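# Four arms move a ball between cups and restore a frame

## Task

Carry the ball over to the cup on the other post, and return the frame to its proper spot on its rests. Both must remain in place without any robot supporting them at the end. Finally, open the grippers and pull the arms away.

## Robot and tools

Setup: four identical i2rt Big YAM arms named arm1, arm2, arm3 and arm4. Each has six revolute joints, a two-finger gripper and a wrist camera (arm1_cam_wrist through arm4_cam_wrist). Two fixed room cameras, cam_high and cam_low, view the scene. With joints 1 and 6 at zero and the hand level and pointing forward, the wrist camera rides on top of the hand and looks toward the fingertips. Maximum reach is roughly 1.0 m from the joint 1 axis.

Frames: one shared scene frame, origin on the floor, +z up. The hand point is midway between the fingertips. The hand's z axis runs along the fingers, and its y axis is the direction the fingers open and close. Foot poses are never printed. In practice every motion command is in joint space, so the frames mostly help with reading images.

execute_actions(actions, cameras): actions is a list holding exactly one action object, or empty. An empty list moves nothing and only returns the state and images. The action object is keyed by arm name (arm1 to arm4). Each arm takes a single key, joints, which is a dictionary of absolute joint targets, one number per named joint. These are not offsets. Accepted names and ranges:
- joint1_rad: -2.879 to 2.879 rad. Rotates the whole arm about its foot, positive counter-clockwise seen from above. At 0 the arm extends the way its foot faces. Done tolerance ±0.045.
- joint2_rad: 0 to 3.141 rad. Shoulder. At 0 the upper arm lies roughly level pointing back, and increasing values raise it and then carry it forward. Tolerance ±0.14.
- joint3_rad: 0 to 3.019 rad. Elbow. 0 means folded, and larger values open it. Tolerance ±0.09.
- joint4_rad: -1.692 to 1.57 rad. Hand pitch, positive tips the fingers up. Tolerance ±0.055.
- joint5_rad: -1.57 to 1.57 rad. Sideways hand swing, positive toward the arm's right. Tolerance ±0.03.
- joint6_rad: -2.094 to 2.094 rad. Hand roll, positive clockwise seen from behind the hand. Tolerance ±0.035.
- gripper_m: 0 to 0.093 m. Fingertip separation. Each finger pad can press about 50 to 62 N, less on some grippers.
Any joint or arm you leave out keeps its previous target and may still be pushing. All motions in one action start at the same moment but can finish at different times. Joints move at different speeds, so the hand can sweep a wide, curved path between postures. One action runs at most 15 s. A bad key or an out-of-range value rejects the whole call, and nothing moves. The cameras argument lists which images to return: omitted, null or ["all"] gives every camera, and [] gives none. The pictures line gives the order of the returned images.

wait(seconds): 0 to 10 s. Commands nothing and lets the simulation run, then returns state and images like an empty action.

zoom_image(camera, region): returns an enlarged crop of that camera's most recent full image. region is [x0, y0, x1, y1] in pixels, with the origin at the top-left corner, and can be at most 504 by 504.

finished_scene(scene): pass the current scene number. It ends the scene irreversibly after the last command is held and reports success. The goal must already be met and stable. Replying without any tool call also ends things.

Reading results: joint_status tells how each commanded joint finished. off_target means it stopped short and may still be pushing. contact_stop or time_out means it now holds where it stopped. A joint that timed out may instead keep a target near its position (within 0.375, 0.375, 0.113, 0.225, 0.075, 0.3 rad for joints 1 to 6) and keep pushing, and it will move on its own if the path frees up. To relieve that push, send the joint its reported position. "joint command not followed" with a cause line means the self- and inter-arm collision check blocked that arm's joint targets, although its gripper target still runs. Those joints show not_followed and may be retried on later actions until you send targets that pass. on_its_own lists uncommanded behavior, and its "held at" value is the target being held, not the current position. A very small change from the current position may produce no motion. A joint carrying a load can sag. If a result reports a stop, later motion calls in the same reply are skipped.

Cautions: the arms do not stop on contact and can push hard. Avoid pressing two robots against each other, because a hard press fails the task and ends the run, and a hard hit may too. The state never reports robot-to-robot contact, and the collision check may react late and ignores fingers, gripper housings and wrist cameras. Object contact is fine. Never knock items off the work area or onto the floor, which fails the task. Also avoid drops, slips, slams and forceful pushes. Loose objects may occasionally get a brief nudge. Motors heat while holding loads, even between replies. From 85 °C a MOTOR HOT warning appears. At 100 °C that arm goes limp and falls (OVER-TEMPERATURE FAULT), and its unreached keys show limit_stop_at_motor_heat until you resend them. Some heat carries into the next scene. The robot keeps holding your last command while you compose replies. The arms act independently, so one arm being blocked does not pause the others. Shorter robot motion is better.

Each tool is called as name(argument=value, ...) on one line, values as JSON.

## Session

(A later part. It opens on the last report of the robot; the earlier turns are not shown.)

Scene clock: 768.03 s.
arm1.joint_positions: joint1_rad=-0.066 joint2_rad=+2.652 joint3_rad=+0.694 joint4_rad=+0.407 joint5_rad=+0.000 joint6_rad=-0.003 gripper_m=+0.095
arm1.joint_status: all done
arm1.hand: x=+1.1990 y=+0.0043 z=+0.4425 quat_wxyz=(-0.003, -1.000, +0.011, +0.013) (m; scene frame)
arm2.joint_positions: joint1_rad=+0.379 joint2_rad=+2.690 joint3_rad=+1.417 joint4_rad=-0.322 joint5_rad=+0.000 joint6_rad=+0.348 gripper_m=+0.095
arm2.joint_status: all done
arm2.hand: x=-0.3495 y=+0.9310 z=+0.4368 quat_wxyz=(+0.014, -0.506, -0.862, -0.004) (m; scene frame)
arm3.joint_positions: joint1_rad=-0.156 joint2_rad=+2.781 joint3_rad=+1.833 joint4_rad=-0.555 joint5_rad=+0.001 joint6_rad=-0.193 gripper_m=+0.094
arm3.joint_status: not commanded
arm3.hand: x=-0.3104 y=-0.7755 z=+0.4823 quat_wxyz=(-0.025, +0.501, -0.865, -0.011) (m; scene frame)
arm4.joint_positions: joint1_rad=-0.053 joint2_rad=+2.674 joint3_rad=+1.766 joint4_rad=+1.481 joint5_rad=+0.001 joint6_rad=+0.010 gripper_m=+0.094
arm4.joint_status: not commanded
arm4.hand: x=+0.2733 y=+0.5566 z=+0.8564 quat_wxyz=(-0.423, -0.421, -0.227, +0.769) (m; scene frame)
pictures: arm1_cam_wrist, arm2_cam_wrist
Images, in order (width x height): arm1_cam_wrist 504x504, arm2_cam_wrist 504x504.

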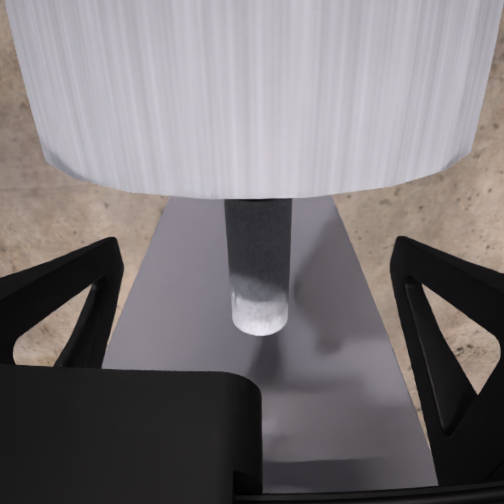

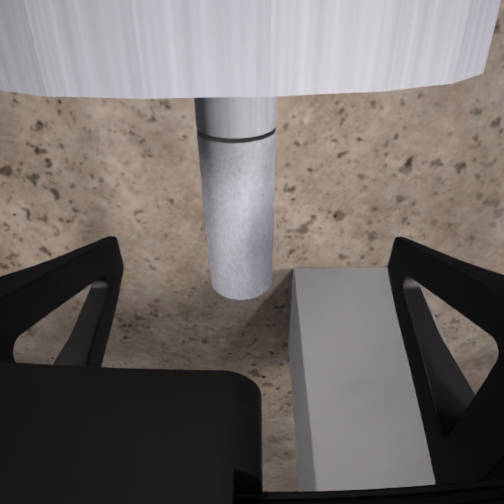

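Both stubs are centred between the fingers, so I'm closing the grippers on arm1 and arm2.

execute_actions(actions=[{"arm1": {"joints": {"gripper_m": 0.0}}, "arm2": {"joints": {"gripper_m": 0.0}}}], cameras=["arm1_cam_wrist", "arm2_cam_wrist"])

Scene clock: 774.93 s.
arm1.joint_positions: joint1_rad=-0.066 joint2_rad=+2.652 joint3_rad=+0.694 joint4_rad=+0.409 joint5_rad=+0.005 joint6_rad=-0.003 gripper_m=+0.019
arm1.joint_status: gripper_m off_target (ended at +0.019, target +0.000)
arm1.hand: x=+1.1988 y=+0.0053 z=+0.4424 quat_wxyz=(-0.001, -1.000, +0.011, +0.014) (m; scene frame)
arm2.joint_positions: joint1_rad=+0.381 joint2_rad=+2.690 joint3_rad=+1.417 joint4_rad=-0.318 joint5_rad=-0.004 joint6_rad=+0.348 gripper_m=+0.019
arm2.joint_status: gripper_m off_target (ended at +0.019, target +0.000)
arm2.hand: x=-0.3476 y=+0.9315 z=+0.4368 quat_wxyz=(+0.012, -0.506, -0.863, -0.005) (m; scene frame)
arm3.joint_positions: joint1_rad=-0.156 joint2_rad=+2.781 joint3_rad=+1.833 joint4_rad=-0.555 joint5_rad=+0.001 joint6_rad=-0.193 gripper_m=+0.094
arm3.joint_status: not commanded
arm3.hand: x=-0.3104 y=-0.7755 z=+0.4823 quat_wxyz=(-0.025, +0.501, -0.865, -0.011) (m; scene frame)
arm4.joint_positions: joint1_rad=-0.053 joint2_rad=+2.674 joint3_rad=+1.766 joint4_rad=+1.481 joint5_rad=+0.001 joint6_rad=+0.010 gripper_m=+0.094
arm4.joint_status: not commanded
arm4.hand: x=+0.2733 y=+0.5566 z=+0.8564 quat_wxyz=(-0.423, -0.421, -0.227, +0.769) (m; scene frame)
pictures: arm1_cam_wrist, arm2_cam_wrist
Images, in order (width x height): arm1_cam_wrist 504x504, arm2_cam_wrist 504x504.

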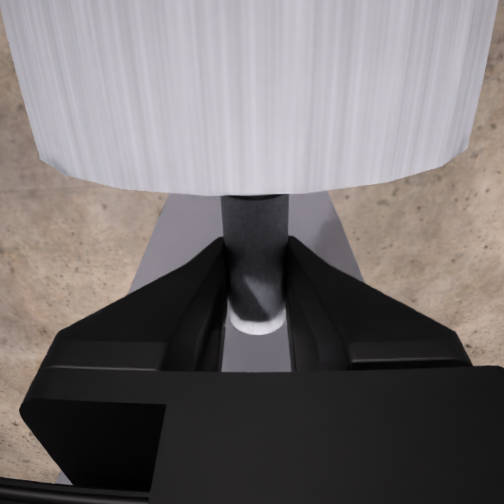

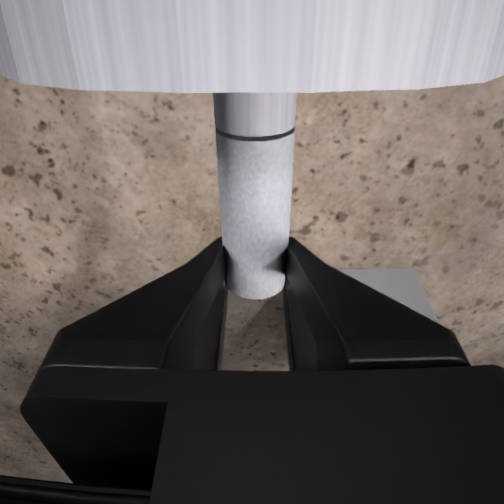

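Both grips are holding (0.019 m). Now arm3 slides horizontally along the tube axis and off the tube end, ending above its stub.

execute_actions(actions=[{"arm3": {"joints": {"joint1_rad": -0.186, "joint2_rad": 2.635, "joint3_rad": 1.415, "joint4_rad": -0.355, "joint5_rad": 0.0, "joint6_rad": -0.2}}}], cameras=["arm3_cam_wrist", "cam_high", "cam_low"])

Scene clock: 814.37 s.
arm1.joint_positions: joint1_rad=-0.066 joint2_rad=+2.652 joint3_rad=+0.694 joint4_rad=+0.409 joint5_rad=+0.005 joint6_rad=-0.003 gripper_m=+0.019
arm1.joint_status: not commanded
arm1.hand: x=+1.1988 y=+0.0053 z=+0.4424 quat_wxyz=(-0.001, -1.000, +0.011, +0.014) (m; scene frame)
arm2.joint_positions: joint1_rad=+0.381 joint2_rad=+2.690 joint3_rad=+1.417 joint4_rad=-0.318 joint5_rad=-0.004 joint6_rad=+0.348 gripper_m=+0.019
arm2.joint_status: not commanded
arm2.hand: x=-0.3476 y=+0.9315 z=+0.4368 quat_wxyz=(+0.012, -0.506, -0.863, -0.005) (m; scene frame)
arm3.joint_positions: joint1_rad=-0.183 joint2_rad=+2.638 joint3_rad=+1.405 joint4_rad=-0.360 joint5_rad=+0.001 joint6_rad=-0.193 gripper_m=+0.094
arm3.joint_status: all done
arm3.hand: x=-0.3867 y=-0.8845 z=+0.4864 quat_wxyz=(+0.018, +0.489, -0.872, +0.004) (m; scene frame)
arm4.joint_positions: joint1_rad=-0.053 joint2_rad=+2.674 joint3_rad=+1.766 joint4_rad=+1.481 joint5_rad=+0.001 joint6_rad=+0.010 gripper_m=+0.094
arm4.joint_status: not commanded
arm4.hand: x=+0.2733 y=+0.5566 z=+0.8564 quat_wxyz=(-0.423, -0.421, -0.227, +0.769) (m; scene frame)
pictures: arm3_cam_wrist, cam_high, cam_low
Images, in order (width x height): arm3_cam_wrist 504x504, cam_high 504x504, cam_low 504x504.

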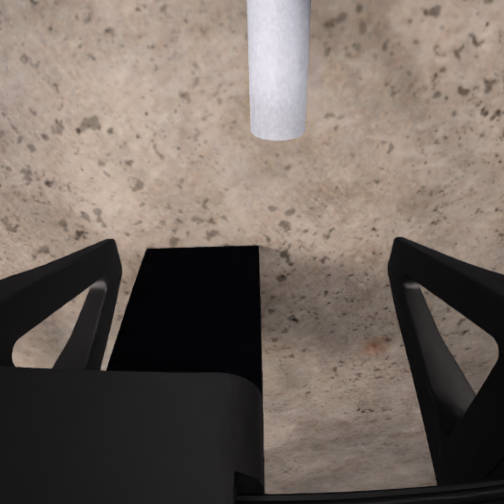

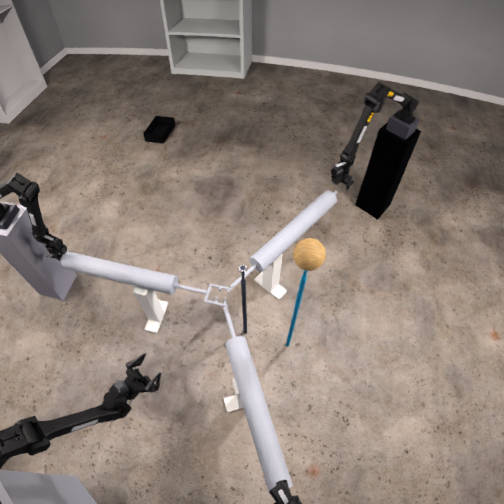

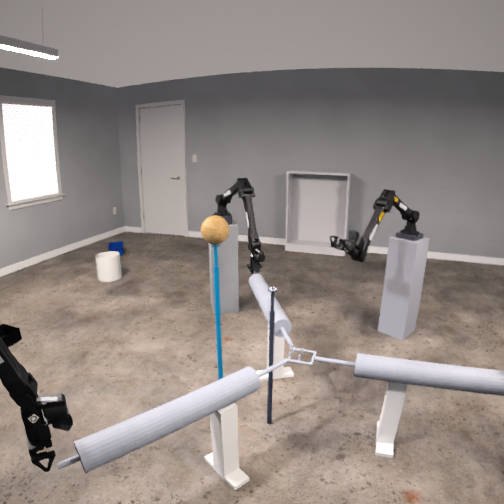

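execute_actions(actions=[])

Scene clock: 876.27 s.
arm1.joint_positions: joint1_rad=-0.066 joint2_rad=+2.652 joint3_rad=+0.694 joint4_rad=+0.409 joint5_rad=+0.005 joint6_rad=-0.003 gripper_m=+0.019
arm1.joint_status: not commanded
arm1.hand: x=+1.1988 y=+0.0053 z=+0.4424 quat_wxyz=(-0.001, -1.000, +0.011, +0.014) (m; scene frame)
arm2.joint_positions: joint1_rad=+0.381 joint2_rad=+2.690 joint3_rad=+1.417 joint4_rad=-0.318 joint5_rad=-0.004 joint6_rad=+0.348 gripper_m=+0.019
arm2.joint_status: not commanded
arm2.hand: x=-0.3476 y=+0.9315 z=+0.4368 quat_wxyz=(+0.012, -0.506, -0.863, -0.005) (m; scene frame)
arm3.joint_positions: joint1_rad=-0.183 joint2_rad=+2.638 joint3_rad=+1.405 joint4_rad=-0.360 joint5_rad=+0.001 joint6_rad=-0.193 gripper_m=+0.094
arm3.joint_status: all done
arm3.hand: x=-0.3867 y=-0.8845 z=+0.4864 quat_wxyz=(+0.018, +0.489, -0.872, +0.004) (m; scene frame)
arm4.joint_positions: joint1_rad=-0.053 joint2_rad=+2.674 joint3_rad=+1.766 joint4_rad=+1.481 joint5_rad=+0.001 joint6_rad=+0.010 gripper_m=+0.094
arm4.joint_status: not commanded
arm4.hand: x=+0.2733 y=+0.5566 z=+0.8564 quat_wxyz=(-0.423, -0.421, -0.227, +0.769) (m; scene frame)
pictures: arm1_cam_wrist, arm2_cam_wrist, arm3_cam_wrist, arm4_cam_wrist, cam_high, cam_low
Images, in order (width x height): arm1_cam_wrist 504x504, arm2_cam_wrist 504x504, arm3_cam_wrist 504x504, arm4_cam_wrist 504x504, cam_high 504x504, cam_low 504x504.

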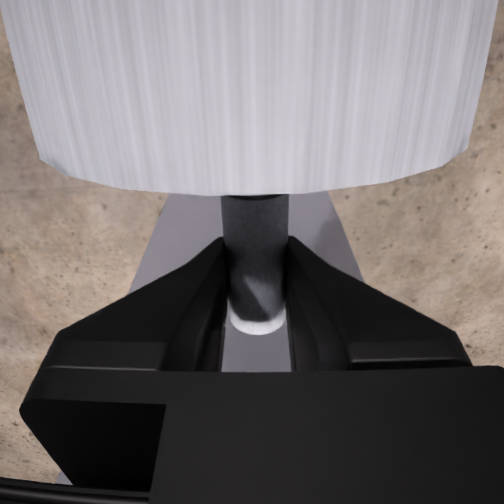

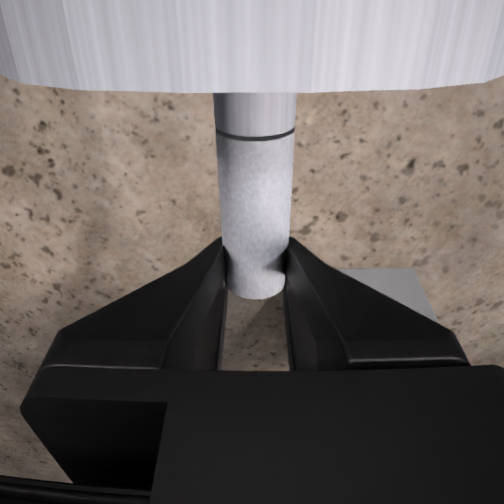

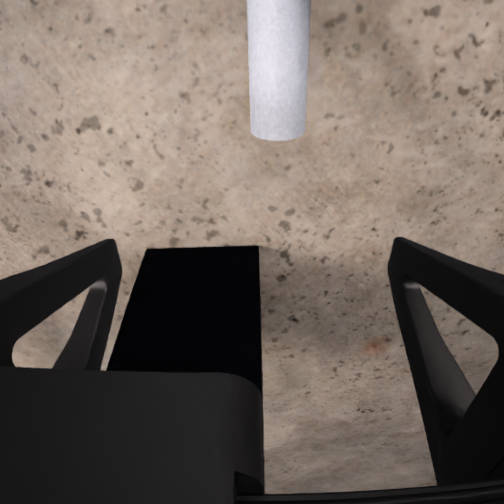

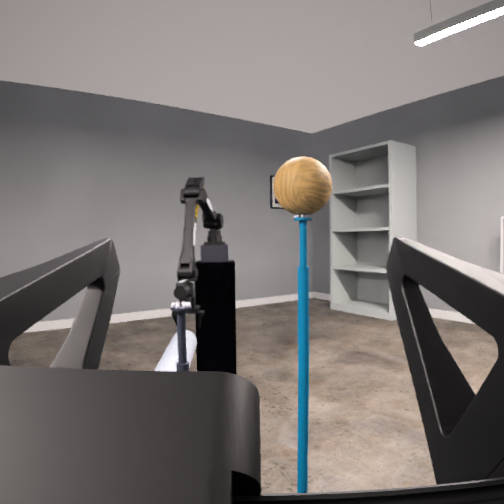

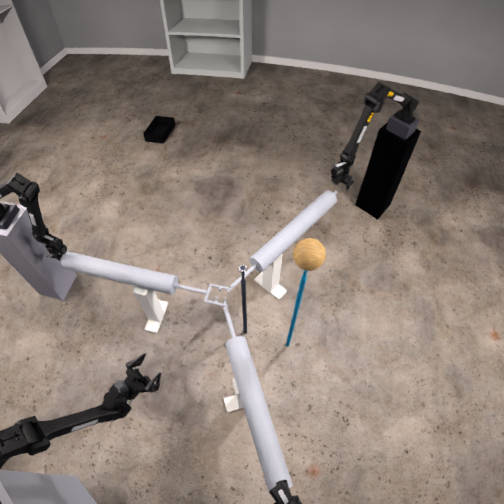

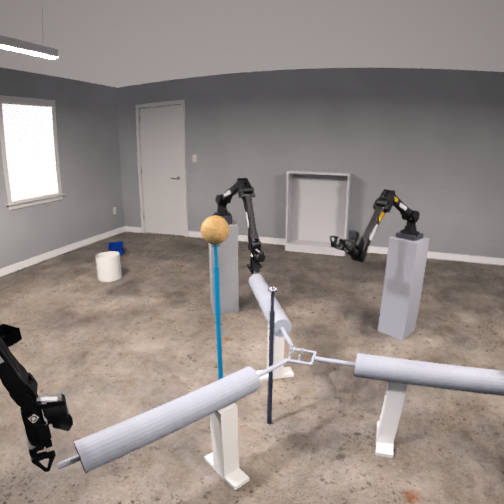

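execute_actions(actions=[{"arm3":{"joints":{"joint1_rad":-0.187,"joint2_rad":2.704,"joint3_rad":1.585,"joint4_rad":-0.45,"joint6_rad":-0.197}}}], cameras=["arm3_cam_wrist"])

Scene clock: 918.53 s.
arm1.joint_positions: joint1_rad=-0.066 joint2_rad=+2.652 joint3_rad=+0.694 joint4_rad=+0.409 joint5_rad=+0.005 joint6_rad=-0.003 gripper_m=+0.019
arm1.joint_status: not commanded
arm1.hand: x=+1.1988 y=+0.0053 z=+0.4424 quat_wxyz=(-0.001, -1.000, +0.011, +0.014) (m; scene frame)
arm2.joint_positions: joint1_rad=+0.381 joint2_rad=+2.690 joint3_rad=+1.417 joint4_rad=-0.318 joint5_rad=-0.004 joint6_rad=+0.348 gripper_m=+0.019
arm2.joint_status: not commanded
arm2.hand: x=-0.3476 y=+0.9315 z=+0.4368 quat_wxyz=(+0.012, -0.506, -0.863, -0.005) (m; scene frame)
arm3.joint_positions: joint1_rad=-0.183 joint2_rad=+2.696 joint3_rad=+1.573 joint4_rad=-0.442 joint5_rad=+0.001 joint6_rad=-0.193 gripper_m=+0.094
arm3.joint_status: all done
arm3.hand: x=-0.3512 y=-0.8457 z=+0.4808 quat_wxyz=(+0.004, +0.489, -0.872, -0.001) (m; scene frame)
arm4.joint_positions: joint1_rad=-0.053 joint2_rad=+2.674 joint3_rad=+1.766 joint4_rad=+1.481 joint5_rad=+0.001 joint6_rad=+0.010 gripper_m=+0.094
arm4.joint_status: not commanded
arm4.hand: x=+0.2733 y=+0.5566 z=+0.8564 quat_wxyz=(-0.423, -0.421, -0.227, +0.769) (m; scene frame)
pictures: arm3_cam_wrist
Images, in order (width x height): arm3_cam_wrist 504x504.

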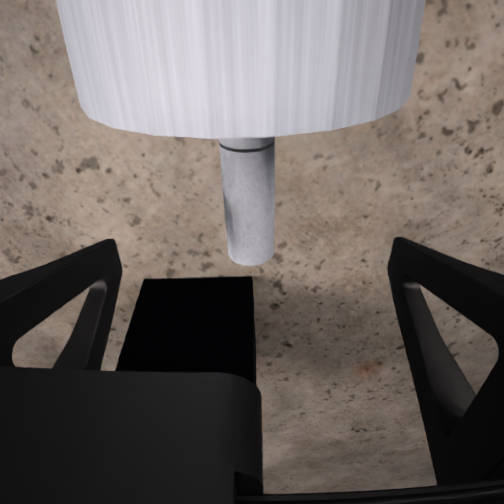

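execute_actions(actions=[{"arm3":{"joints":{"joint1_rad":-0.183,"joint2_rad":2.793,"joint3_rad":1.635,"joint4_rad":-0.405,"joint6_rad":-0.193,"gripper_m":0.06}}}], cameras=["arm3_cam_wrist"])

Scene clock: 940.00 s.
arm1.joint_positions: joint1_rad=-0.066 joint2_rad=+2.652 joint3_rad=+0.694 joint4_rad=+0.409 joint5_rad=+0.005 joint6_rad=-0.003 gripper_m=+0.019
arm1.joint_status: not commanded
arm1.hand: x=+1.1988 y=+0.0053 z=+0.4424 quat_wxyz=(-0.001, -1.000, +0.011, +0.014) (m; scene frame)
arm2.joint_positions: joint1_rad=+0.381 joint2_rad=+2.690 joint3_rad=+1.417 joint4_rad=-0.318 joint5_rad=-0.004 joint6_rad=+0.348 gripper_m=+0.019
arm2.joint_status: not commanded
arm2.hand: x=-0.3476 y=+0.9315 z=+0.4368 quat_wxyz=(+0.012, -0.506, -0.863, -0.005) (m; scene frame)
arm3.joint_positions: joint1_rad=-0.183 joint2_rad=+2.788 joint3_rad=+1.626 joint4_rad=-0.410 joint5_rad=+0.001 joint6_rad=-0.193 gripper_m=+0.060
arm3.joint_status: all done
arm3.hand: x=-0.3568 y=-0.8514 z=+0.4402 quat_wxyz=(+0.008, +0.489, -0.872, +0.000) (m; scene frame)
arm4.joint_positions: joint1_rad=-0.053 joint2_rad=+2.674 joint3_rad=+1.766 joint4_rad=+1.481 joint5_rad=+0.001 joint6_rad=+0.010 gripper_m=+0.094
arm4.joint_status: not commanded
arm4.hand: x=+0.2733 y=+0.5566 z=+0.8564 quat_wxyz=(-0.423, -0.421, -0.227, +0.769) (m; scene frame)
pictures: arm3_cam_wrist
Images, in order (width x height): arm3_cam_wrist 504x504.

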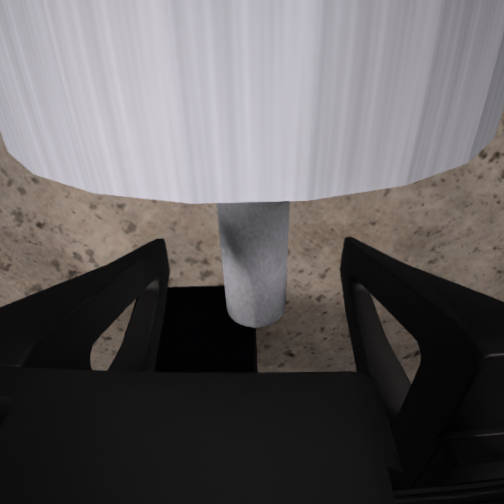

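Stub is centred between the fingers; closing the gripper.

execute_actions(actions=[{"arm3":{"joints":{"joint1_rad":-0.183,"joint2_rad":2.793,"joint3_rad":1.635,"joint4_rad":-0.405,"joint6_rad":-0.193,"gripper_m":0.0}}}], cameras=["arm3_cam_wrist"])

Scene clock: 944.80 s.
arm1.joint_positions: joint1_rad=-0.066 joint2_rad=+2.652 joint3_rad=+0.694 joint4_rad=+0.409 joint5_rad=+0.004 joint6_rad=-0.003 gripper_m=+0.019
arm1.joint_status: not commanded
arm1.hand: x=+1.1988 y=+0.0052 z=+0.4424 quat_wxyz=(-0.001, -1.000, +0.011, +0.014) (m; scene frame)
arm2.joint_positions: joint1_rad=+0.381 joint2_rad=+2.690 joint3_rad=+1.417 joint4_rad=-0.318 joint5_rad=-0.004 joint6_rad=+0.348 gripper_m=+0.019
arm2.joint_status: not commanded
arm2.hand: x=-0.3476 y=+0.9315 z=+0.4368 quat_wxyz=(+0.012, -0.506, -0.863, -0.005) (m; scene frame)
arm3.joint_positions: joint1_rad=-0.183 joint2_rad=+2.788 joint3_rad=+1.626 joint4_rad=-0.410 joint5_rad=+0.001 joint6_rad=-0.196 gripper_m=+0.018
arm3.joint_status: gripper_m off_target (ended at +0.018, target +0.000); the others done
arm3.hand: x=-0.3568 y=-0.8514 z=+0.4402 quat_wxyz=(+0.008, +0.491, -0.871, +0.000) (m; scene frame)
arm4.joint_positions: joint1_rad=-0.053 joint2_rad=+2.674 joint3_rad=+1.766 joint4_rad=+1.481 joint5_rad=+0.001 joint6_rad=+0.010 gripper_m=+0.094
arm4.joint_status: not commanded
arm4.hand: x=+0.2733 y=+0.5566 z=+0.8564 quat_wxyz=(-0.423, -0.421, -0.227, +0.769) (m; scene frame)
pictures: arm3_cam_wrist
Images, in order (width x height): arm3_cam_wrist 504x504.

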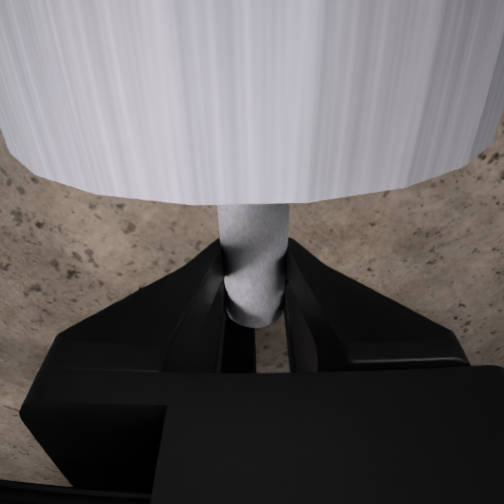

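execute_actions(actions=[{"arm1":{"joints":{"joint1_rad":-0.066,"joint2_rad":2.147,"joint3_rad":0.470,"joint4_rad":0.138,"joint6_rad":-0.003,"gripper_m":0.0}},"arm2":{"joints":{"joint1_rad":0.381,"joint2_rad":2.345,"joint3_rad":1.236,"joint4_rad":-0.469,"joint6_rad":0.348,"gripper_m":0.0}},"arm3":{"joints":{"joint1_rad":-0.183,"joint2_rad":2.456,"joint3_rad":1.426,"joint4_rad":-0.532,"joint6_rad":-0.196,"gripper_m":0.0}}}], cameras=["cam_low"])

Scene clock: 1012.30 s.
arm1.joint_positions: joint1_rad=-0.066 joint2_rad=+2.164 joint3_rad=+0.476 joint4_rad=+0.145 joint5_rad=+0.003 joint6_rad=-0.007 gripper_m=+0.019
arm1.joint_status: gripper_m off_target (ended at +0.019, target +0.000); the others done
arm1.hand: x=+1.1971 y=+0.0060 z=+0.5750 quat_wxyz=(-0.002, -1.000, +0.010, +0.017) (m; scene frame)
arm2.joint_positions: joint1_rad=+0.384 joint2_rad=+2.370 joint3_rad=+1.238 joint4_rad=-0.452 joint5_rad=-0.001 joint6_rad=+0.346 gripper_m=+0.019
arm2.joint_status: gripper_m off_target (ended at +0.019, target +0.000); the others done
arm2.hand: x=-0.3467 y=+0.9311 z=+0.5676 quat_wxyz=(+0.009, -0.503, -0.864, -0.003) (m; scene frame)
arm3.joint_positions: joint1_rad=-0.182 joint2_rad=+2.462 joint3_rad=+1.421 joint4_rad=-0.530 joint5_rad=-0.002 joint6_rad=-0.200 gripper_m=+0.018
arm3.joint_status: gripper_m off_target (ended at +0.018, target +0.000); the others done
arm3.hand: x=-0.3561 y=-0.8504 z=+0.5784 quat_wxyz=(+0.008, +0.492, -0.870, -0.001) (m; scene frame)
arm4.joint_positions: joint1_rad=-0.053 joint2_rad=+2.674 joint3_rad=+1.766 joint4_rad=+1.481 joint5_rad=+0.001 joint6_rad=+0.010 gripper_m=+0.094
arm4.joint_status: not commanded
arm4.hand: x=+0.2733 y=+0.5566 z=+0.8564 quat_wxyz=(-0.423, -0.421, -0.227, +0.769) (m; scene frame)
pictures: cam_low
Images, in order (width x height): cam_low 504x504.

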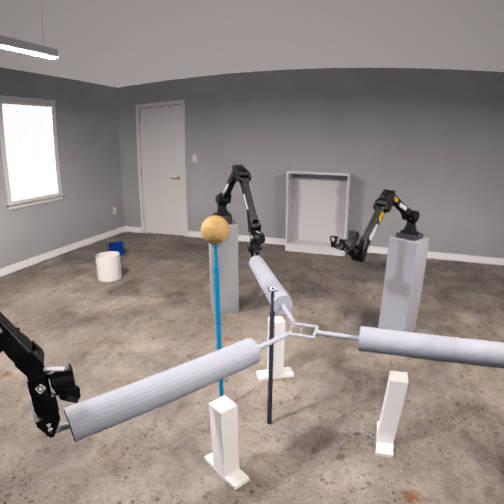

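execute_actions(actions=[{"arm1":{"joints":{"joint1_rad":-0.066,"joint2_rad":1.571,"joint3_rad":0.411,"joint4_rad":-0.385,"joint6_rad":-0.003,"gripper_m":0.0}},"arm2":{"joints":{"joint1_rad":0.381,"joint2_rad":2.053,"joint3_rad":1.180,"joint4_rad":-0.710,"joint6_rad":0.348,"gripper_m":0.0}},"arm3":{"joints":{"joint1_rad":-0.183,"joint2_rad":2.197,"joint3_rad":1.358,"joint4_rad":-0.724,"joint6_rad":-0.196,"gripper_m":0.0}}}], cameras=["cam_low"])

Scene clock: 1023.57 s.
arm1.joint_positions: joint1_rad=-0.066 joint2_rad=+1.580 joint3_rad=+0.415 joint4_rad=-0.369 joint5_rad=+0.004 joint6_rad=-0.007 gripper_m=+0.019
arm1.joint_status: gripper_m off_target (ended at +0.019, target +0.000); the others done
arm1.hand: x=+1.1966 y=+0.0069 z=+0.7054 quat_wxyz=(-0.001, -1.000, +0.009, +0.021) (m; scene frame)
arm2.joint_positions: joint1_rad=+0.385 joint2_rad=+2.072 joint3_rad=+1.182 joint4_rad=-0.693 joint5_rad=-0.002 joint6_rad=+0.346 gripper_m=+0.019
arm2.joint_status: gripper_m off_target (ended at +0.019, target +0.000); the others done
arm2.hand: x=-0.3451 y=+0.9303 z=+0.7005 quat_wxyz=(+0.008, -0.503, -0.864, -0.004) (m; scene frame)
arm3.joint_positions: joint1_rad=-0.183 joint2_rad=+2.200 joint3_rad=+1.350 joint4_rad=-0.724 joint5_rad=-0.002 joint6_rad=-0.199 gripper_m=+0.018
arm3.joint_status: gripper_m off_target (ended at +0.018, target +0.000); the others done
arm3.hand: x=-0.3547 y=-0.8505 z=+0.7025 quat_wxyz=(+0.009, +0.492, -0.871, -0.001) (m; scene frame)
arm4.joint_positions: joint1_rad=-0.053 joint2_rad=+2.674 joint3_rad=+1.766 joint4_rad=+1.481 joint5_rad=+0.001 joint6_rad=+0.010 gripper_m=+0.094
arm4.joint_status: not commanded
arm4.hand: x=+0.2733 y=+0.5566 z=+0.8564 quat_wxyz=(-0.423, -0.421, -0.227, +0.769) (m; scene frame)
pictures: cam_low
Images, in order (width x height): cam_low 504x504.

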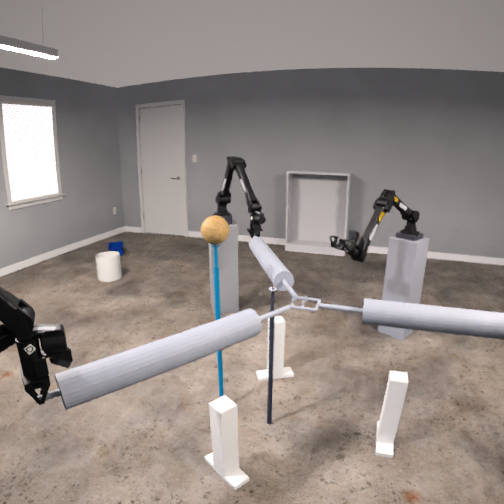

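execute_actions(actions=[{"arm1":{"joints":{"joint1_rad":-0.066,"joint2_rad":1.169,"joint3_rad":0.555,"joint4_rad":-0.920,"joint6_rad":-0.003,"gripper_m":0.0}},"arm2":{"joints":{"joint1_rad":0.381,"joint2_rad":1.838,"joint3_rad":1.250,"joint4_rad":-0.982,"joint6_rad":0.348,"gripper_m":0.0}},"arm3":{"joints":{"joint1_rad":-0.183,"joint2_rad":1.990,"joint3_rad":1.405,"joint4_rad":-0.965,"joint6_rad":-0.196,"gripper_m":0.0}}}], cameras=["cam_low","cam_high","arm4_cam_wrist"])

Scene clock: 1034.43 s.
arm1.joint_positions: joint1_rad=-0.066 joint2_rad=+1.170 joint3_rad=+0.534 joint4_rad=-0.873 joint5_rad=+0.007 joint6_rad=-0.008 gripper_m=+0.019
arm1.joint_status: gripper_m off_target (ended at +0.019, target +0.000); the others done
arm1.hand: x=+1.1912 y=+0.0085 z=+0.8270 quat_wxyz=(+0.000, -0.999, +0.009, +0.034) (m; scene frame)
arm2.joint_positions: joint1_rad=+0.377 joint2_rad=+1.847 joint3_rad=+1.217 joint4_rad=-0.950 joint5_rad=-0.001 joint6_rad=+0.346 gripper_m=+0.019
arm2.joint_status: gripper_m off_target (ended at +0.019, target +0.000); the others done
arm2.hand: x=-0.3503 y=+0.9295 z=+0.8187 quat_wxyz=(+0.007, -0.506, -0.862, -0.003) (m; scene frame)
arm3.joint_positions: joint1_rad=-0.178 joint2_rad=+1.992 joint3_rad=+1.367 joint4_rad=-0.955 joint5_rad=+0.000 joint6_rad=-0.197 gripper_m=+0.018
arm3.joint_status: gripper_m off_target (ended at +0.018, target +0.000); the others done
arm3.hand: x=-0.3582 y=-0.8514 z=+0.8177 quat_wxyz=(+0.012, +0.493, -0.870, +0.001) (m; scene frame)
arm4.joint_positions: joint1_rad=-0.053 joint2_rad=+2.674 joint3_rad=+1.766 joint4_rad=+1.481 joint5_rad=+0.001 joint6_rad=+0.010 gripper_m=+0.094
arm4.joint_status: not commanded
arm4.hand: x=+0.2733 y=+0.5566 z=+0.8564 quat_wxyz=(-0.423, -0.421, -0.227, +0.769) (m; scene frame)
pictures: arm4_cam_wrist, cam_high, cam_low
Images, in order (width x height): arm4_cam_wrist 504x504, cam_high 504x504, cam_low 504x504.

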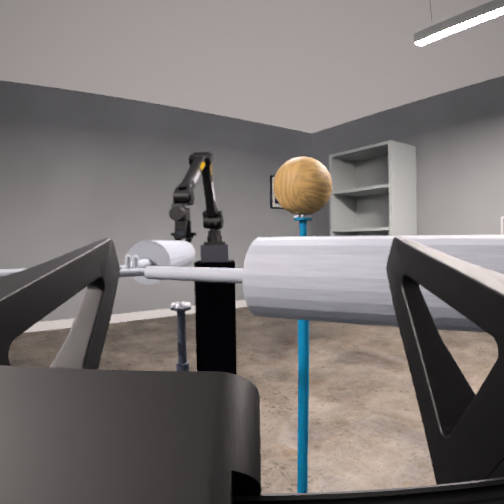

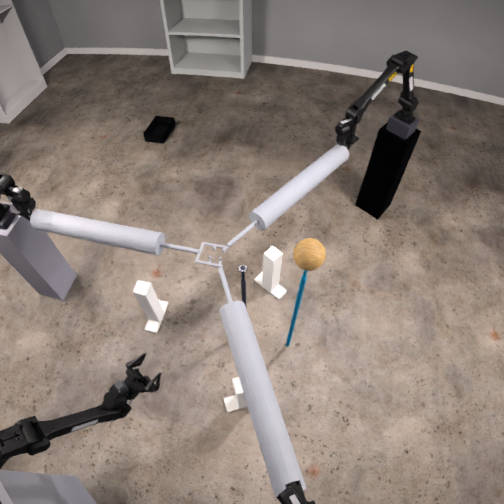

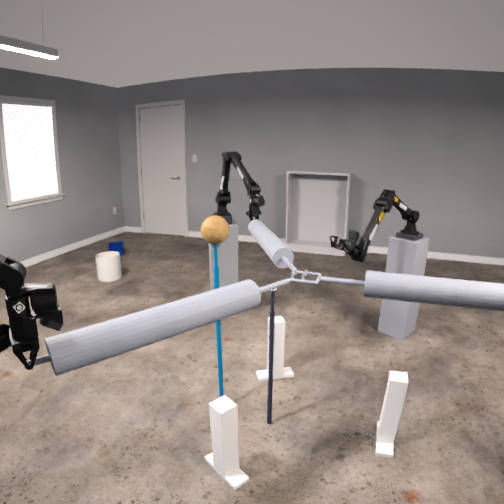

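zoom_image(camera="cam_high", region=[150, 200, 350, 360])

Region (150, 200, 350, 360) of cam_high's 504x504 image, scaled by 2.520, with more detail than that image has; it fills the top 403 rows of this view, and the rest is white.

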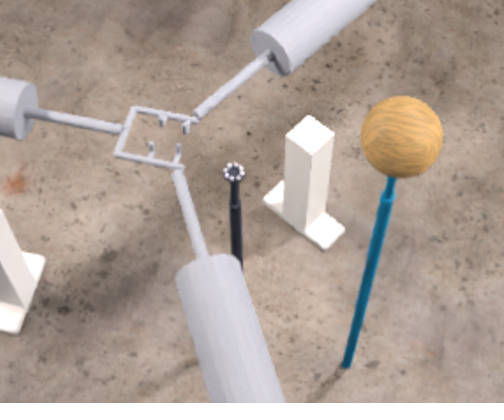

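execute_actions(actions=[{"arm1":{"joints":{"joint1_rad":-0.058,"joint2_rad":1.53,"joint3_rad":0.885,"joint4_rad":-0.925,"joint6_rad":0.005,"gripper_m":0.0}},"arm2":{"joints":{"joint1_rad":0.169,"joint2_rad":1.65,"joint3_rad":0.95,"joint4_rad":-0.91,"joint6_rad":0.127,"gripper_m":0.0}},"arm3":{"joints":{"joint1_rad":0.028,"joint2_rad":1.83,"joint3_rad":1.12,"joint4_rad":-0.865,"joint6_rad":0.022,"gripper_m":0.0}}}], cameras=["cam_low","cam_high","arm4_cam_wrist"])

Scene clock: 1104.17 s.
arm1.joint_positions: joint1_rad=-0.066 joint2_rad=+1.542 joint3_rad=+0.891 joint4_rad=-0.891 joint5_rad=+0.006 joint6_rad=-0.008 gripper_m=+0.019
arm1.joint_status: gripper_m off_target (ended at +0.019, target +0.000); the others done
arm1.hand: x=+1.0609 y=+0.0116 z=+0.8282 quat_wxyz=(+0.000, -1.000, +0.009, +0.017) (m; scene frame)
arm2.joint_positions: joint1_rad=+0.169 joint2_rad=+1.679 joint3_rad=+0.953 joint4_rad=-0.897 joint5_rad=-0.009 joint6_rad=+0.133 gripper_m=+0.019
arm2.joint_status: gripper_m off_target (ended at +0.019, target +0.000); the others done
arm2.hand: x=-0.4813 y=+0.9346 z=+0.8144 quat_wxyz=(+0.024, -0.504, -0.863, -0.016) (m; scene frame)
arm3.joint_positions: joint1_rad=+0.034 joint2_rad=+1.842 joint3_rad=+1.117 joint4_rad=-0.860 joint5_rad=+0.000 joint6_rad=+0.012 gripper_m=+0.018
arm3.joint_status: gripper_m off_target (ended at +0.018, target +0.000); the others done
arm3.hand: x=-0.4891 y=-0.8482 z=+0.8185 quat_wxyz=(+0.013, +0.495, -0.869, +0.003) (m; scene frame)
arm4.joint_positions: joint1_rad=-0.053 joint2_rad=+2.674 joint3_rad=+1.766 joint4_rad=+1.481 joint5_rad=+0.001 joint6_rad=+0.010 gripper_m=+0.094
arm4.joint_status: not commanded
arm4.hand: x=+0.2733 y=+0.5566 z=+0.8564 quat_wxyz=(-0.423, -0.421, -0.227, +0.769) (m; scene frame)
pictures: arm4_cam_wrist, cam_high, cam_low
Images, in order (width x height): arm4_cam_wrist 504x504, cam_high 504x504, cam_low 504x504.

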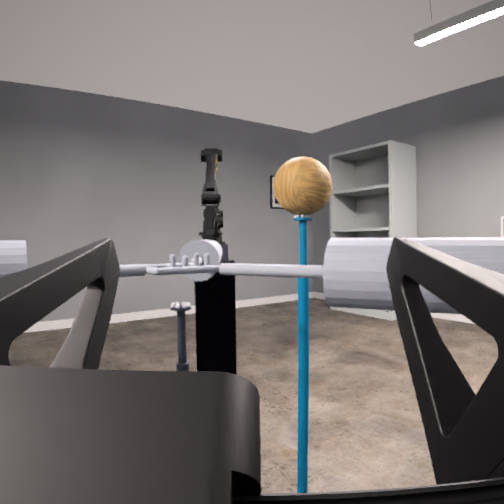

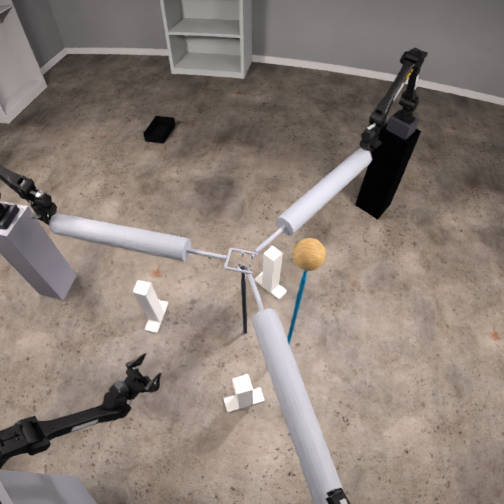

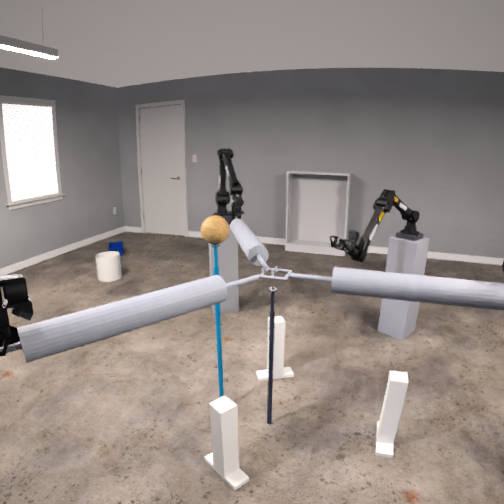

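execute_actions(actions=[{"arm1":{"joints":{"joint1_rad":-0.060,"joint2_rad":1.816,"joint3_rad":1.258,"joint4_rad":-1.02,"joint6_rad":0.0,"gripper_m":0.0}},"arm2":{"joints":{"joint1_rad":-0.146,"joint2_rad":1.495,"joint3_rad":0.777,"joint4_rad":-0.862,"joint6_rad":-0.2015,"gripper_m":0.0}},"arm3":{"joints":{"joint1_rad":0.303,"joint2_rad":1.722,"joint3_rad":0.973,"joint4_rad":-0.813,"joint6_rad":0.312,"gripper_m":0.0}}}], cameras=["cam_low","cam_high","arm4_cam_wrist"])

Scene clock: 1124.90 s.
arm1.joint_positions: joint1_rad=-0.066 joint2_rad=+1.826 joint3_rad=+1.251 joint4_rad=-0.957 joint5_rad=+0.003 joint6_rad=-0.009 gripper_m=+0.019
arm1.joint_status: joint4_rad time_out (moved -0.066 of -0.129); gripper_m off_target (ended at +0.019, target +0.000); the others done
arm1.on_its_own: joint4_rad reads -0.957 and still pushes toward -1.020 since a time_out
arm1.hand: x=+0.9372 y=+0.0143 z=+0.8216 quat_wxyz=(-0.001, -1.000, +0.008, +0.022) (m; scene frame)
arm2.joint_positions: joint1_rad=-0.132 joint2_rad=+1.517 joint3_rad=+0.763 joint4_rad=-0.847 joint5_rad=-0.014 joint6_rad=-0.181 gripper_m=+0.019
arm2.joint_status: gripper_m off_target (ended at +0.019, target +0.000); the others done
arm2.hand: x=-0.6080 y=+0.9366 z=+0.8187 quat_wxyz=(+0.010, -0.499, -0.867, -0.017) (m; scene frame)
arm3.joint_positions: joint1_rad=+0.297 joint2_rad=+1.731 joint3_rad=+0.961 joint4_rad=-0.804 joint5_rad=+0.008 joint6_rad=+0.280 gripper_m=+0.018
arm3.joint_status: gripper_m off_target (ended at +0.018, target +0.000); the others done
arm3.hand: x=-0.6140 y=-0.8479 z=+0.8239 quat_wxyz=(+0.006, +0.492, -0.871, +0.004) (m; scene frame)
arm4.joint_positions: joint1_rad=-0.053 joint2_rad=+2.674 joint3_rad=+1.766 joint4_rad=+1.481 joint5_rad=+0.001 joint6_rad=+0.010 gripper_m=+0.094
arm4.joint_status: not commanded
arm4.hand: x=+0.2733 y=+0.5566 z=+0.8564 quat_wxyz=(-0.423, -0.421, -0.227, +0.769) (m; scene frame)
pictures: arm4_cam_wrist, cam_high, cam_low
Images, in order (width x height): arm4_cam_wrist 504x504, cam_high 504x504, cam_low 504x504.

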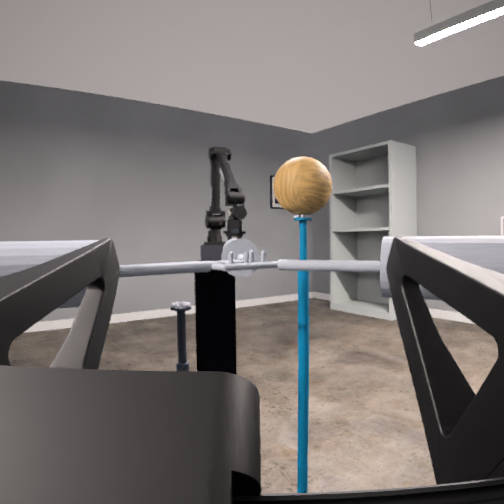

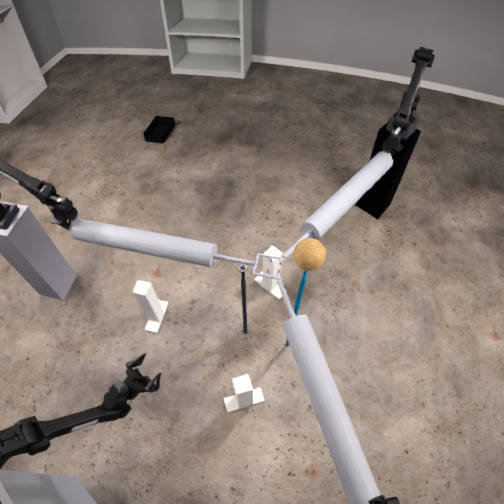

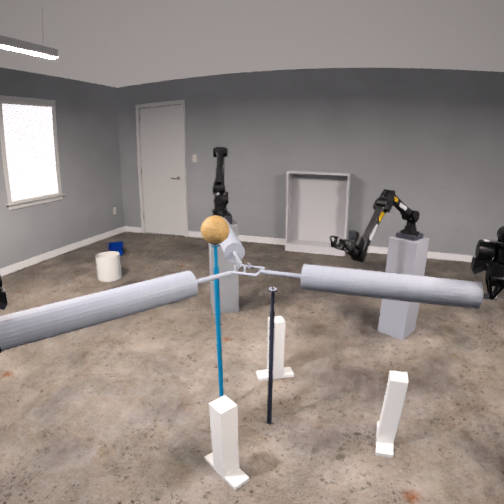

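zoom_image(camera="arm4_cam_wrist", region=[180, 200, 340, 300])

zoom_image(camera="cam_high", region=[220, 220, 360, 320])

Region (180, 200, 340, 300) of arm4_cam_wrist's 504x504 image, scaled by 3.150, with more detail than that image has; it fills the top 315 rows of this view, and the rest is white.

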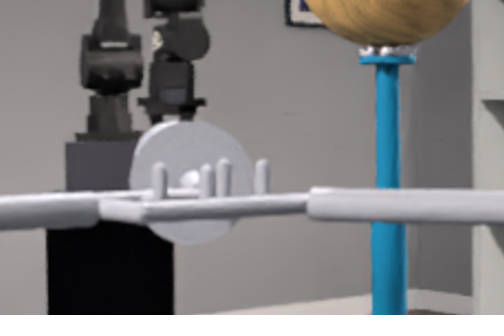

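Region (220, 220, 360, 320) of cam_high's 504x504 image, scaled by 3.600, with more detail than that image has; it fills the top 360 rows of this view, and the rest is white.

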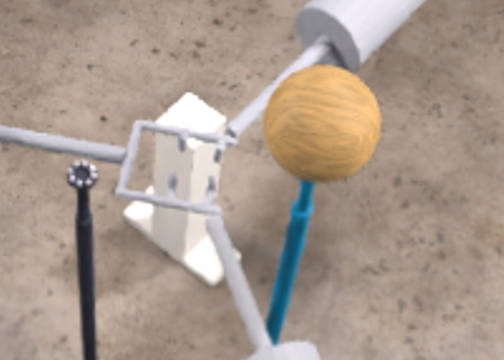

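execute_actions(actions=[{"arm1":{"joints":{"joint1_rad":-0.062,"joint2_rad":2.012,"joint3_rad":1.66,"joint4_rad":-1.19,"joint6_rad":-0.005,"gripper_m":0.0}},"arm2":{"joints":{"joint1_rad":-0.436,"joint2_rad":1.395,"joint3_rad":0.770,"joint4_rad":-0.955,"joint6_rad":-0.517,"gripper_m":0.0}},"arm3":{"joints":{"joint1_rad":0.547,"joint2_rad":1.645,"joint3_rad":0.967,"joint4_rad":-0.888,"joint6_rad":0.568,"gripper_m":0.0}}}], cameras=["cam_low","cam_high","arm4_cam_wrist"])

Scene clock: 1172.93 s.
arm1.joint_positions: joint1_rad=-0.064 joint2_rad=+2.027 joint3_rad=+1.633 joint4_rad=-1.138 joint5_rad=-0.001 joint6_rad=-0.010 gripper_m=+0.019
arm1.joint_status: gripper_m off_target (ended at +0.019, target +0.000); the others done
arm1.hand: x=+0.8388 y=+0.0149 z=+0.8439 quat_wxyz=(-0.004, -1.000, +0.006, +0.022) (m; scene frame)
arm2.joint_positions: joint1_rad=-0.424 joint2_rad=+1.424 joint3_rad=+0.749 joint4_rad=-0.949 joint5_rad=-0.012 joint6_rad=-0.486 gripper_m=+0.019
arm2.joint_status: gripper_m off_target (ended at +0.019, target +0.000); the others done
arm2.hand: x=-0.7063 y=+0.9372 z=+0.8450 quat_wxyz=(+0.011, -0.493, -0.869, -0.027) (m; scene frame)
arm3.joint_positions: joint1_rad=+0.537 joint2_rad=+1.658 joint3_rad=+0.951 joint4_rad=-0.886 joint5_rad=+0.012 joint6_rad=+0.523 gripper_m=+0.018
arm3.joint_status: joint6_rad time_out (moved +0.243 of +0.288); gripper_m off_target (ended at +0.018, target +0.000); the others done
arm3.on_its_own: joint6_rad reads +0.523 and still pushes toward +0.568 since a time_out
arm3.hand: x=-0.7135 y=-0.8484 z=+0.8513 quat_wxyz=(+0.008, +0.491, -0.871, +0.012) (m; scene frame)
arm4.joint_positions: joint1_rad=-0.053 joint2_rad=+2.674 joint3_rad=+1.766 joint4_rad=+1.481 joint5_rad=+0.001 joint6_rad=+0.010 gripper_m=+0.094
arm4.joint_status: not commanded
arm4.hand: x=+0.2733 y=+0.5566 z=+0.8564 quat_wxyz=(-0.423, -0.421, -0.227, +0.769) (m; scene frame)
pictures: arm4_cam_wrist, cam_high, cam_low
Images, in order (width x height): arm4_cam_wrist 504x504, cam_high 504x504, cam_low 504x504.

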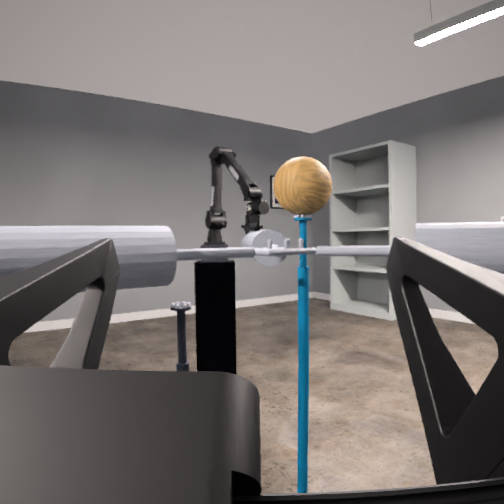

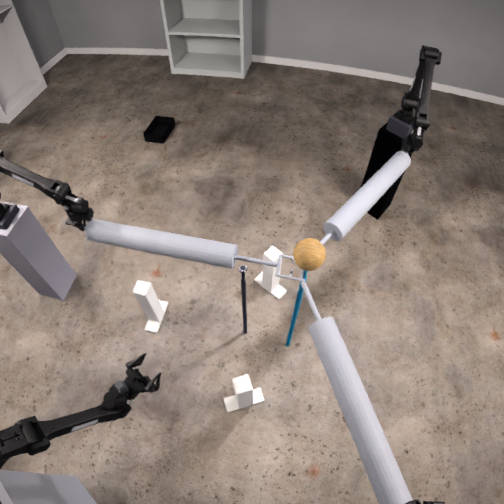

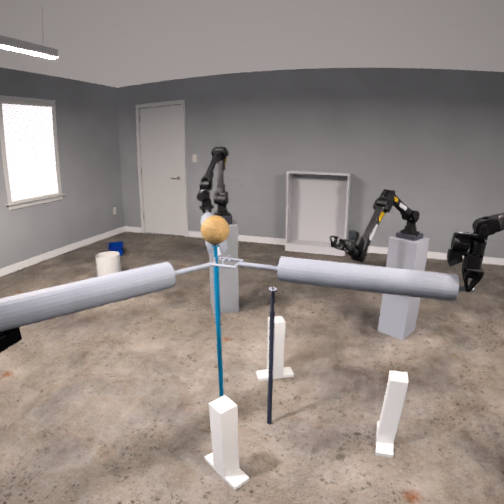

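zoom_image(camera="arm4_cam_wrist", region=[230, 200, 360, 290])

zoom_image(camera="cam_high", region=[250, 220, 360, 310])

zoom_image(camera="cam_low", region=[170, 220, 290, 300])

Region (230, 200, 360, 290) of arm4_cam_wrist's 504x504 image, scaled by 3.877, with more detail than that image has; it fills the top 349 rows of this view, and the rest is white.

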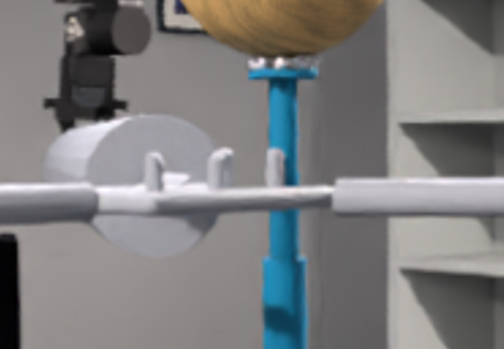

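Region (250, 220, 360, 310) of cam_high's 504x504 image, scaled by 4.582, with more detail than that image has; it fills the top 412 rows of this view, and the rest is white.

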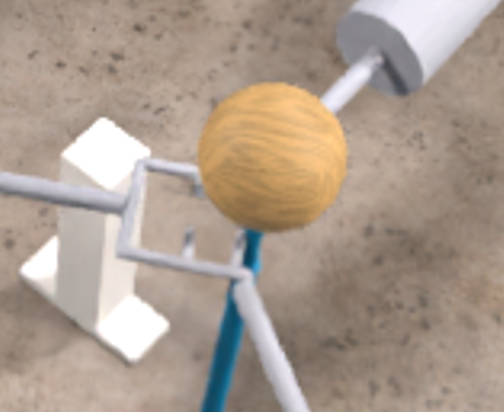

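Region (170, 220, 290, 300) of cam_low's 504x504 image, scaled by 4.200, with more detail than that image has.

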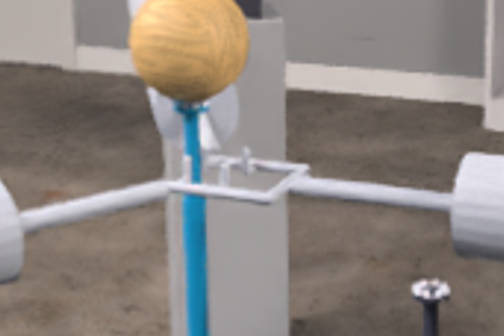

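execute_actions(actions=[{"arm1":{"joints":{"joint1_rad":-0.062,"joint2_rad":2.14,"joint3_rad":1.905,"joint4_rad":-1.30,"joint6_rad":-0.008,"gripper_m":0.0}},"arm2":{"joints":{"joint1_rad":-0.597,"joint2_rad":1.395,"joint3_rad":0.785,"joint4_rad":-0.955,"joint6_rad":-0.70,"gripper_m":0.0}},"arm3":{"joints":{"joint1_rad":0.678,"joint2_rad":1.66,"joint3_rad":1.0,"joint4_rad":-0.89,"joint6_rad":0.70,"gripper_m":0.0}}}], cameras=["cam_low","cam_high","arm4_cam_wrist"])

Scene clock: 1220.40 s.
arm1.joint_positions: joint1_rad=-0.064 joint2_rad=+2.164 joint3_rad=+1.874 joint4_rad=-1.252 joint5_rad=+0.001 joint6_rad=-0.016 gripper_m=+0.019
arm1.joint_status: gripper_m off_target (ended at +0.019, target +0.000); the others done
arm1.hand: x=+0.7875 y=+0.0167 z=+0.8475 quat_wxyz=(-0.003, -1.000, +0.004, +0.018) (m; scene frame)
arm2.joint_positions: joint1_rad=-0.589 joint2_rad=+1.424 joint3_rad=+0.745 joint4_rad=-0.959 joint5_rad=-0.019 joint6_rad=-0.676 gripper_m=+0.019
arm2.joint_status: gripper_m off_target (ended at +0.019, target +0.000); the others done
arm2.hand: x=-0.7571 y=+0.9429 z=+0.8441 quat_wxyz=(+0.006, -0.482, -0.875, -0.036) (m; scene frame)
arm3.joint_positions: joint1_rad=+0.670 joint2_rad=+1.666 joint3_rad=+0.962 joint4_rad=-0.886 joint5_rad=+0.018 joint6_rad=+0.664 gripper_m=+0.018
arm3.joint_status: joint6_rad time_out (moved +0.141 of +0.177); gripper_m off_target (ended at +0.018, target +0.000); the others done
arm3.on_its_own: joint6_rad reads +0.664 and still pushes toward +0.700 since a time_out
arm3.hand: x=-0.7670 y=-0.8461 z=+0.8521 quat_wxyz=(+0.003, +0.488, -0.873, +0.012) (m; scene frame)
arm4.joint_positions: joint1_rad=-0.053 joint2_rad=+2.674 joint3_rad=+1.766 joint4_rad=+1.481 joint5_rad=+0.001 joint6_rad=+0.010 gripper_m=+0.094
arm4.joint_status: not commanded
arm4.hand: x=+0.2733 y=+0.5566 z=+0.8564 quat_wxyz=(-0.423, -0.421, -0.227, +0.769) (m; scene frame)
pictures: arm4_cam_wrist, cam_high, cam_low
Images, in order (width x height): arm4_cam_wrist 504x504, cam_high 504x504, cam_low 504x504.

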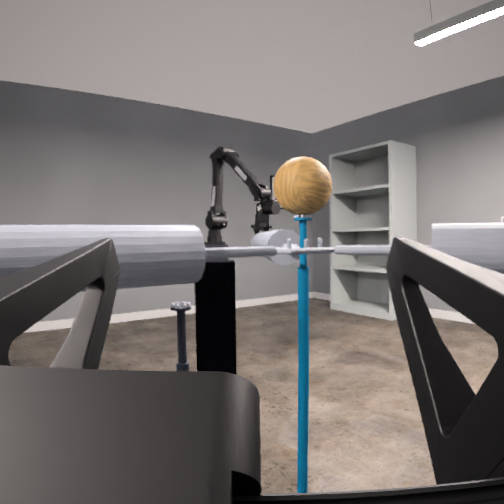

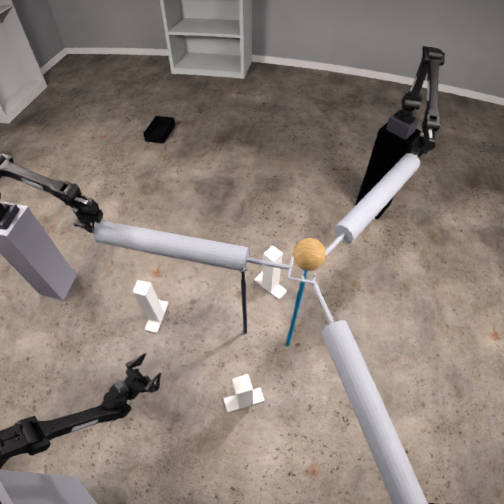

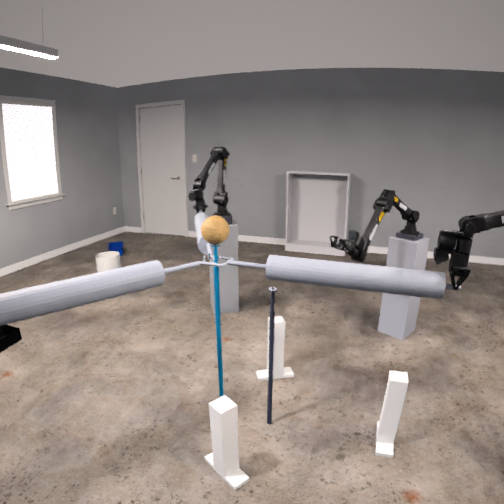

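zoom_image(camera="arm4_cam_wrist", region=[250, 200, 360, 280])

zoom_image(camera="cam_low", region=[170, 230, 270, 290])

Region (250, 200, 360, 280) of arm4_cam_wrist's 504x504 image, scaled by 4.582, with more detail than that image has; it fills the top 367 rows of this view, and the rest is white.

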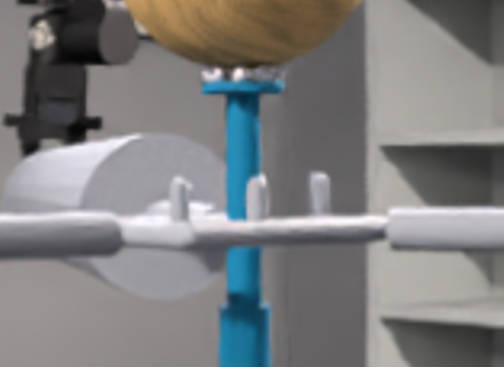

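Region (170, 230, 270, 290) of cam_low's 504x504 image, scaled by 5.040, with more detail than that image has; it fills the top 302 rows of this view, and the rest is white.

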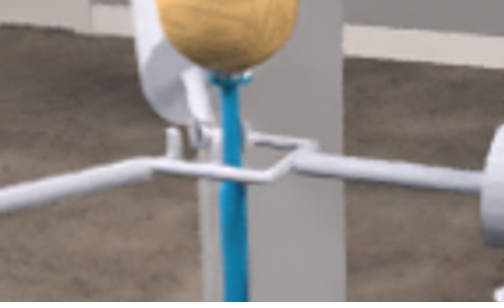

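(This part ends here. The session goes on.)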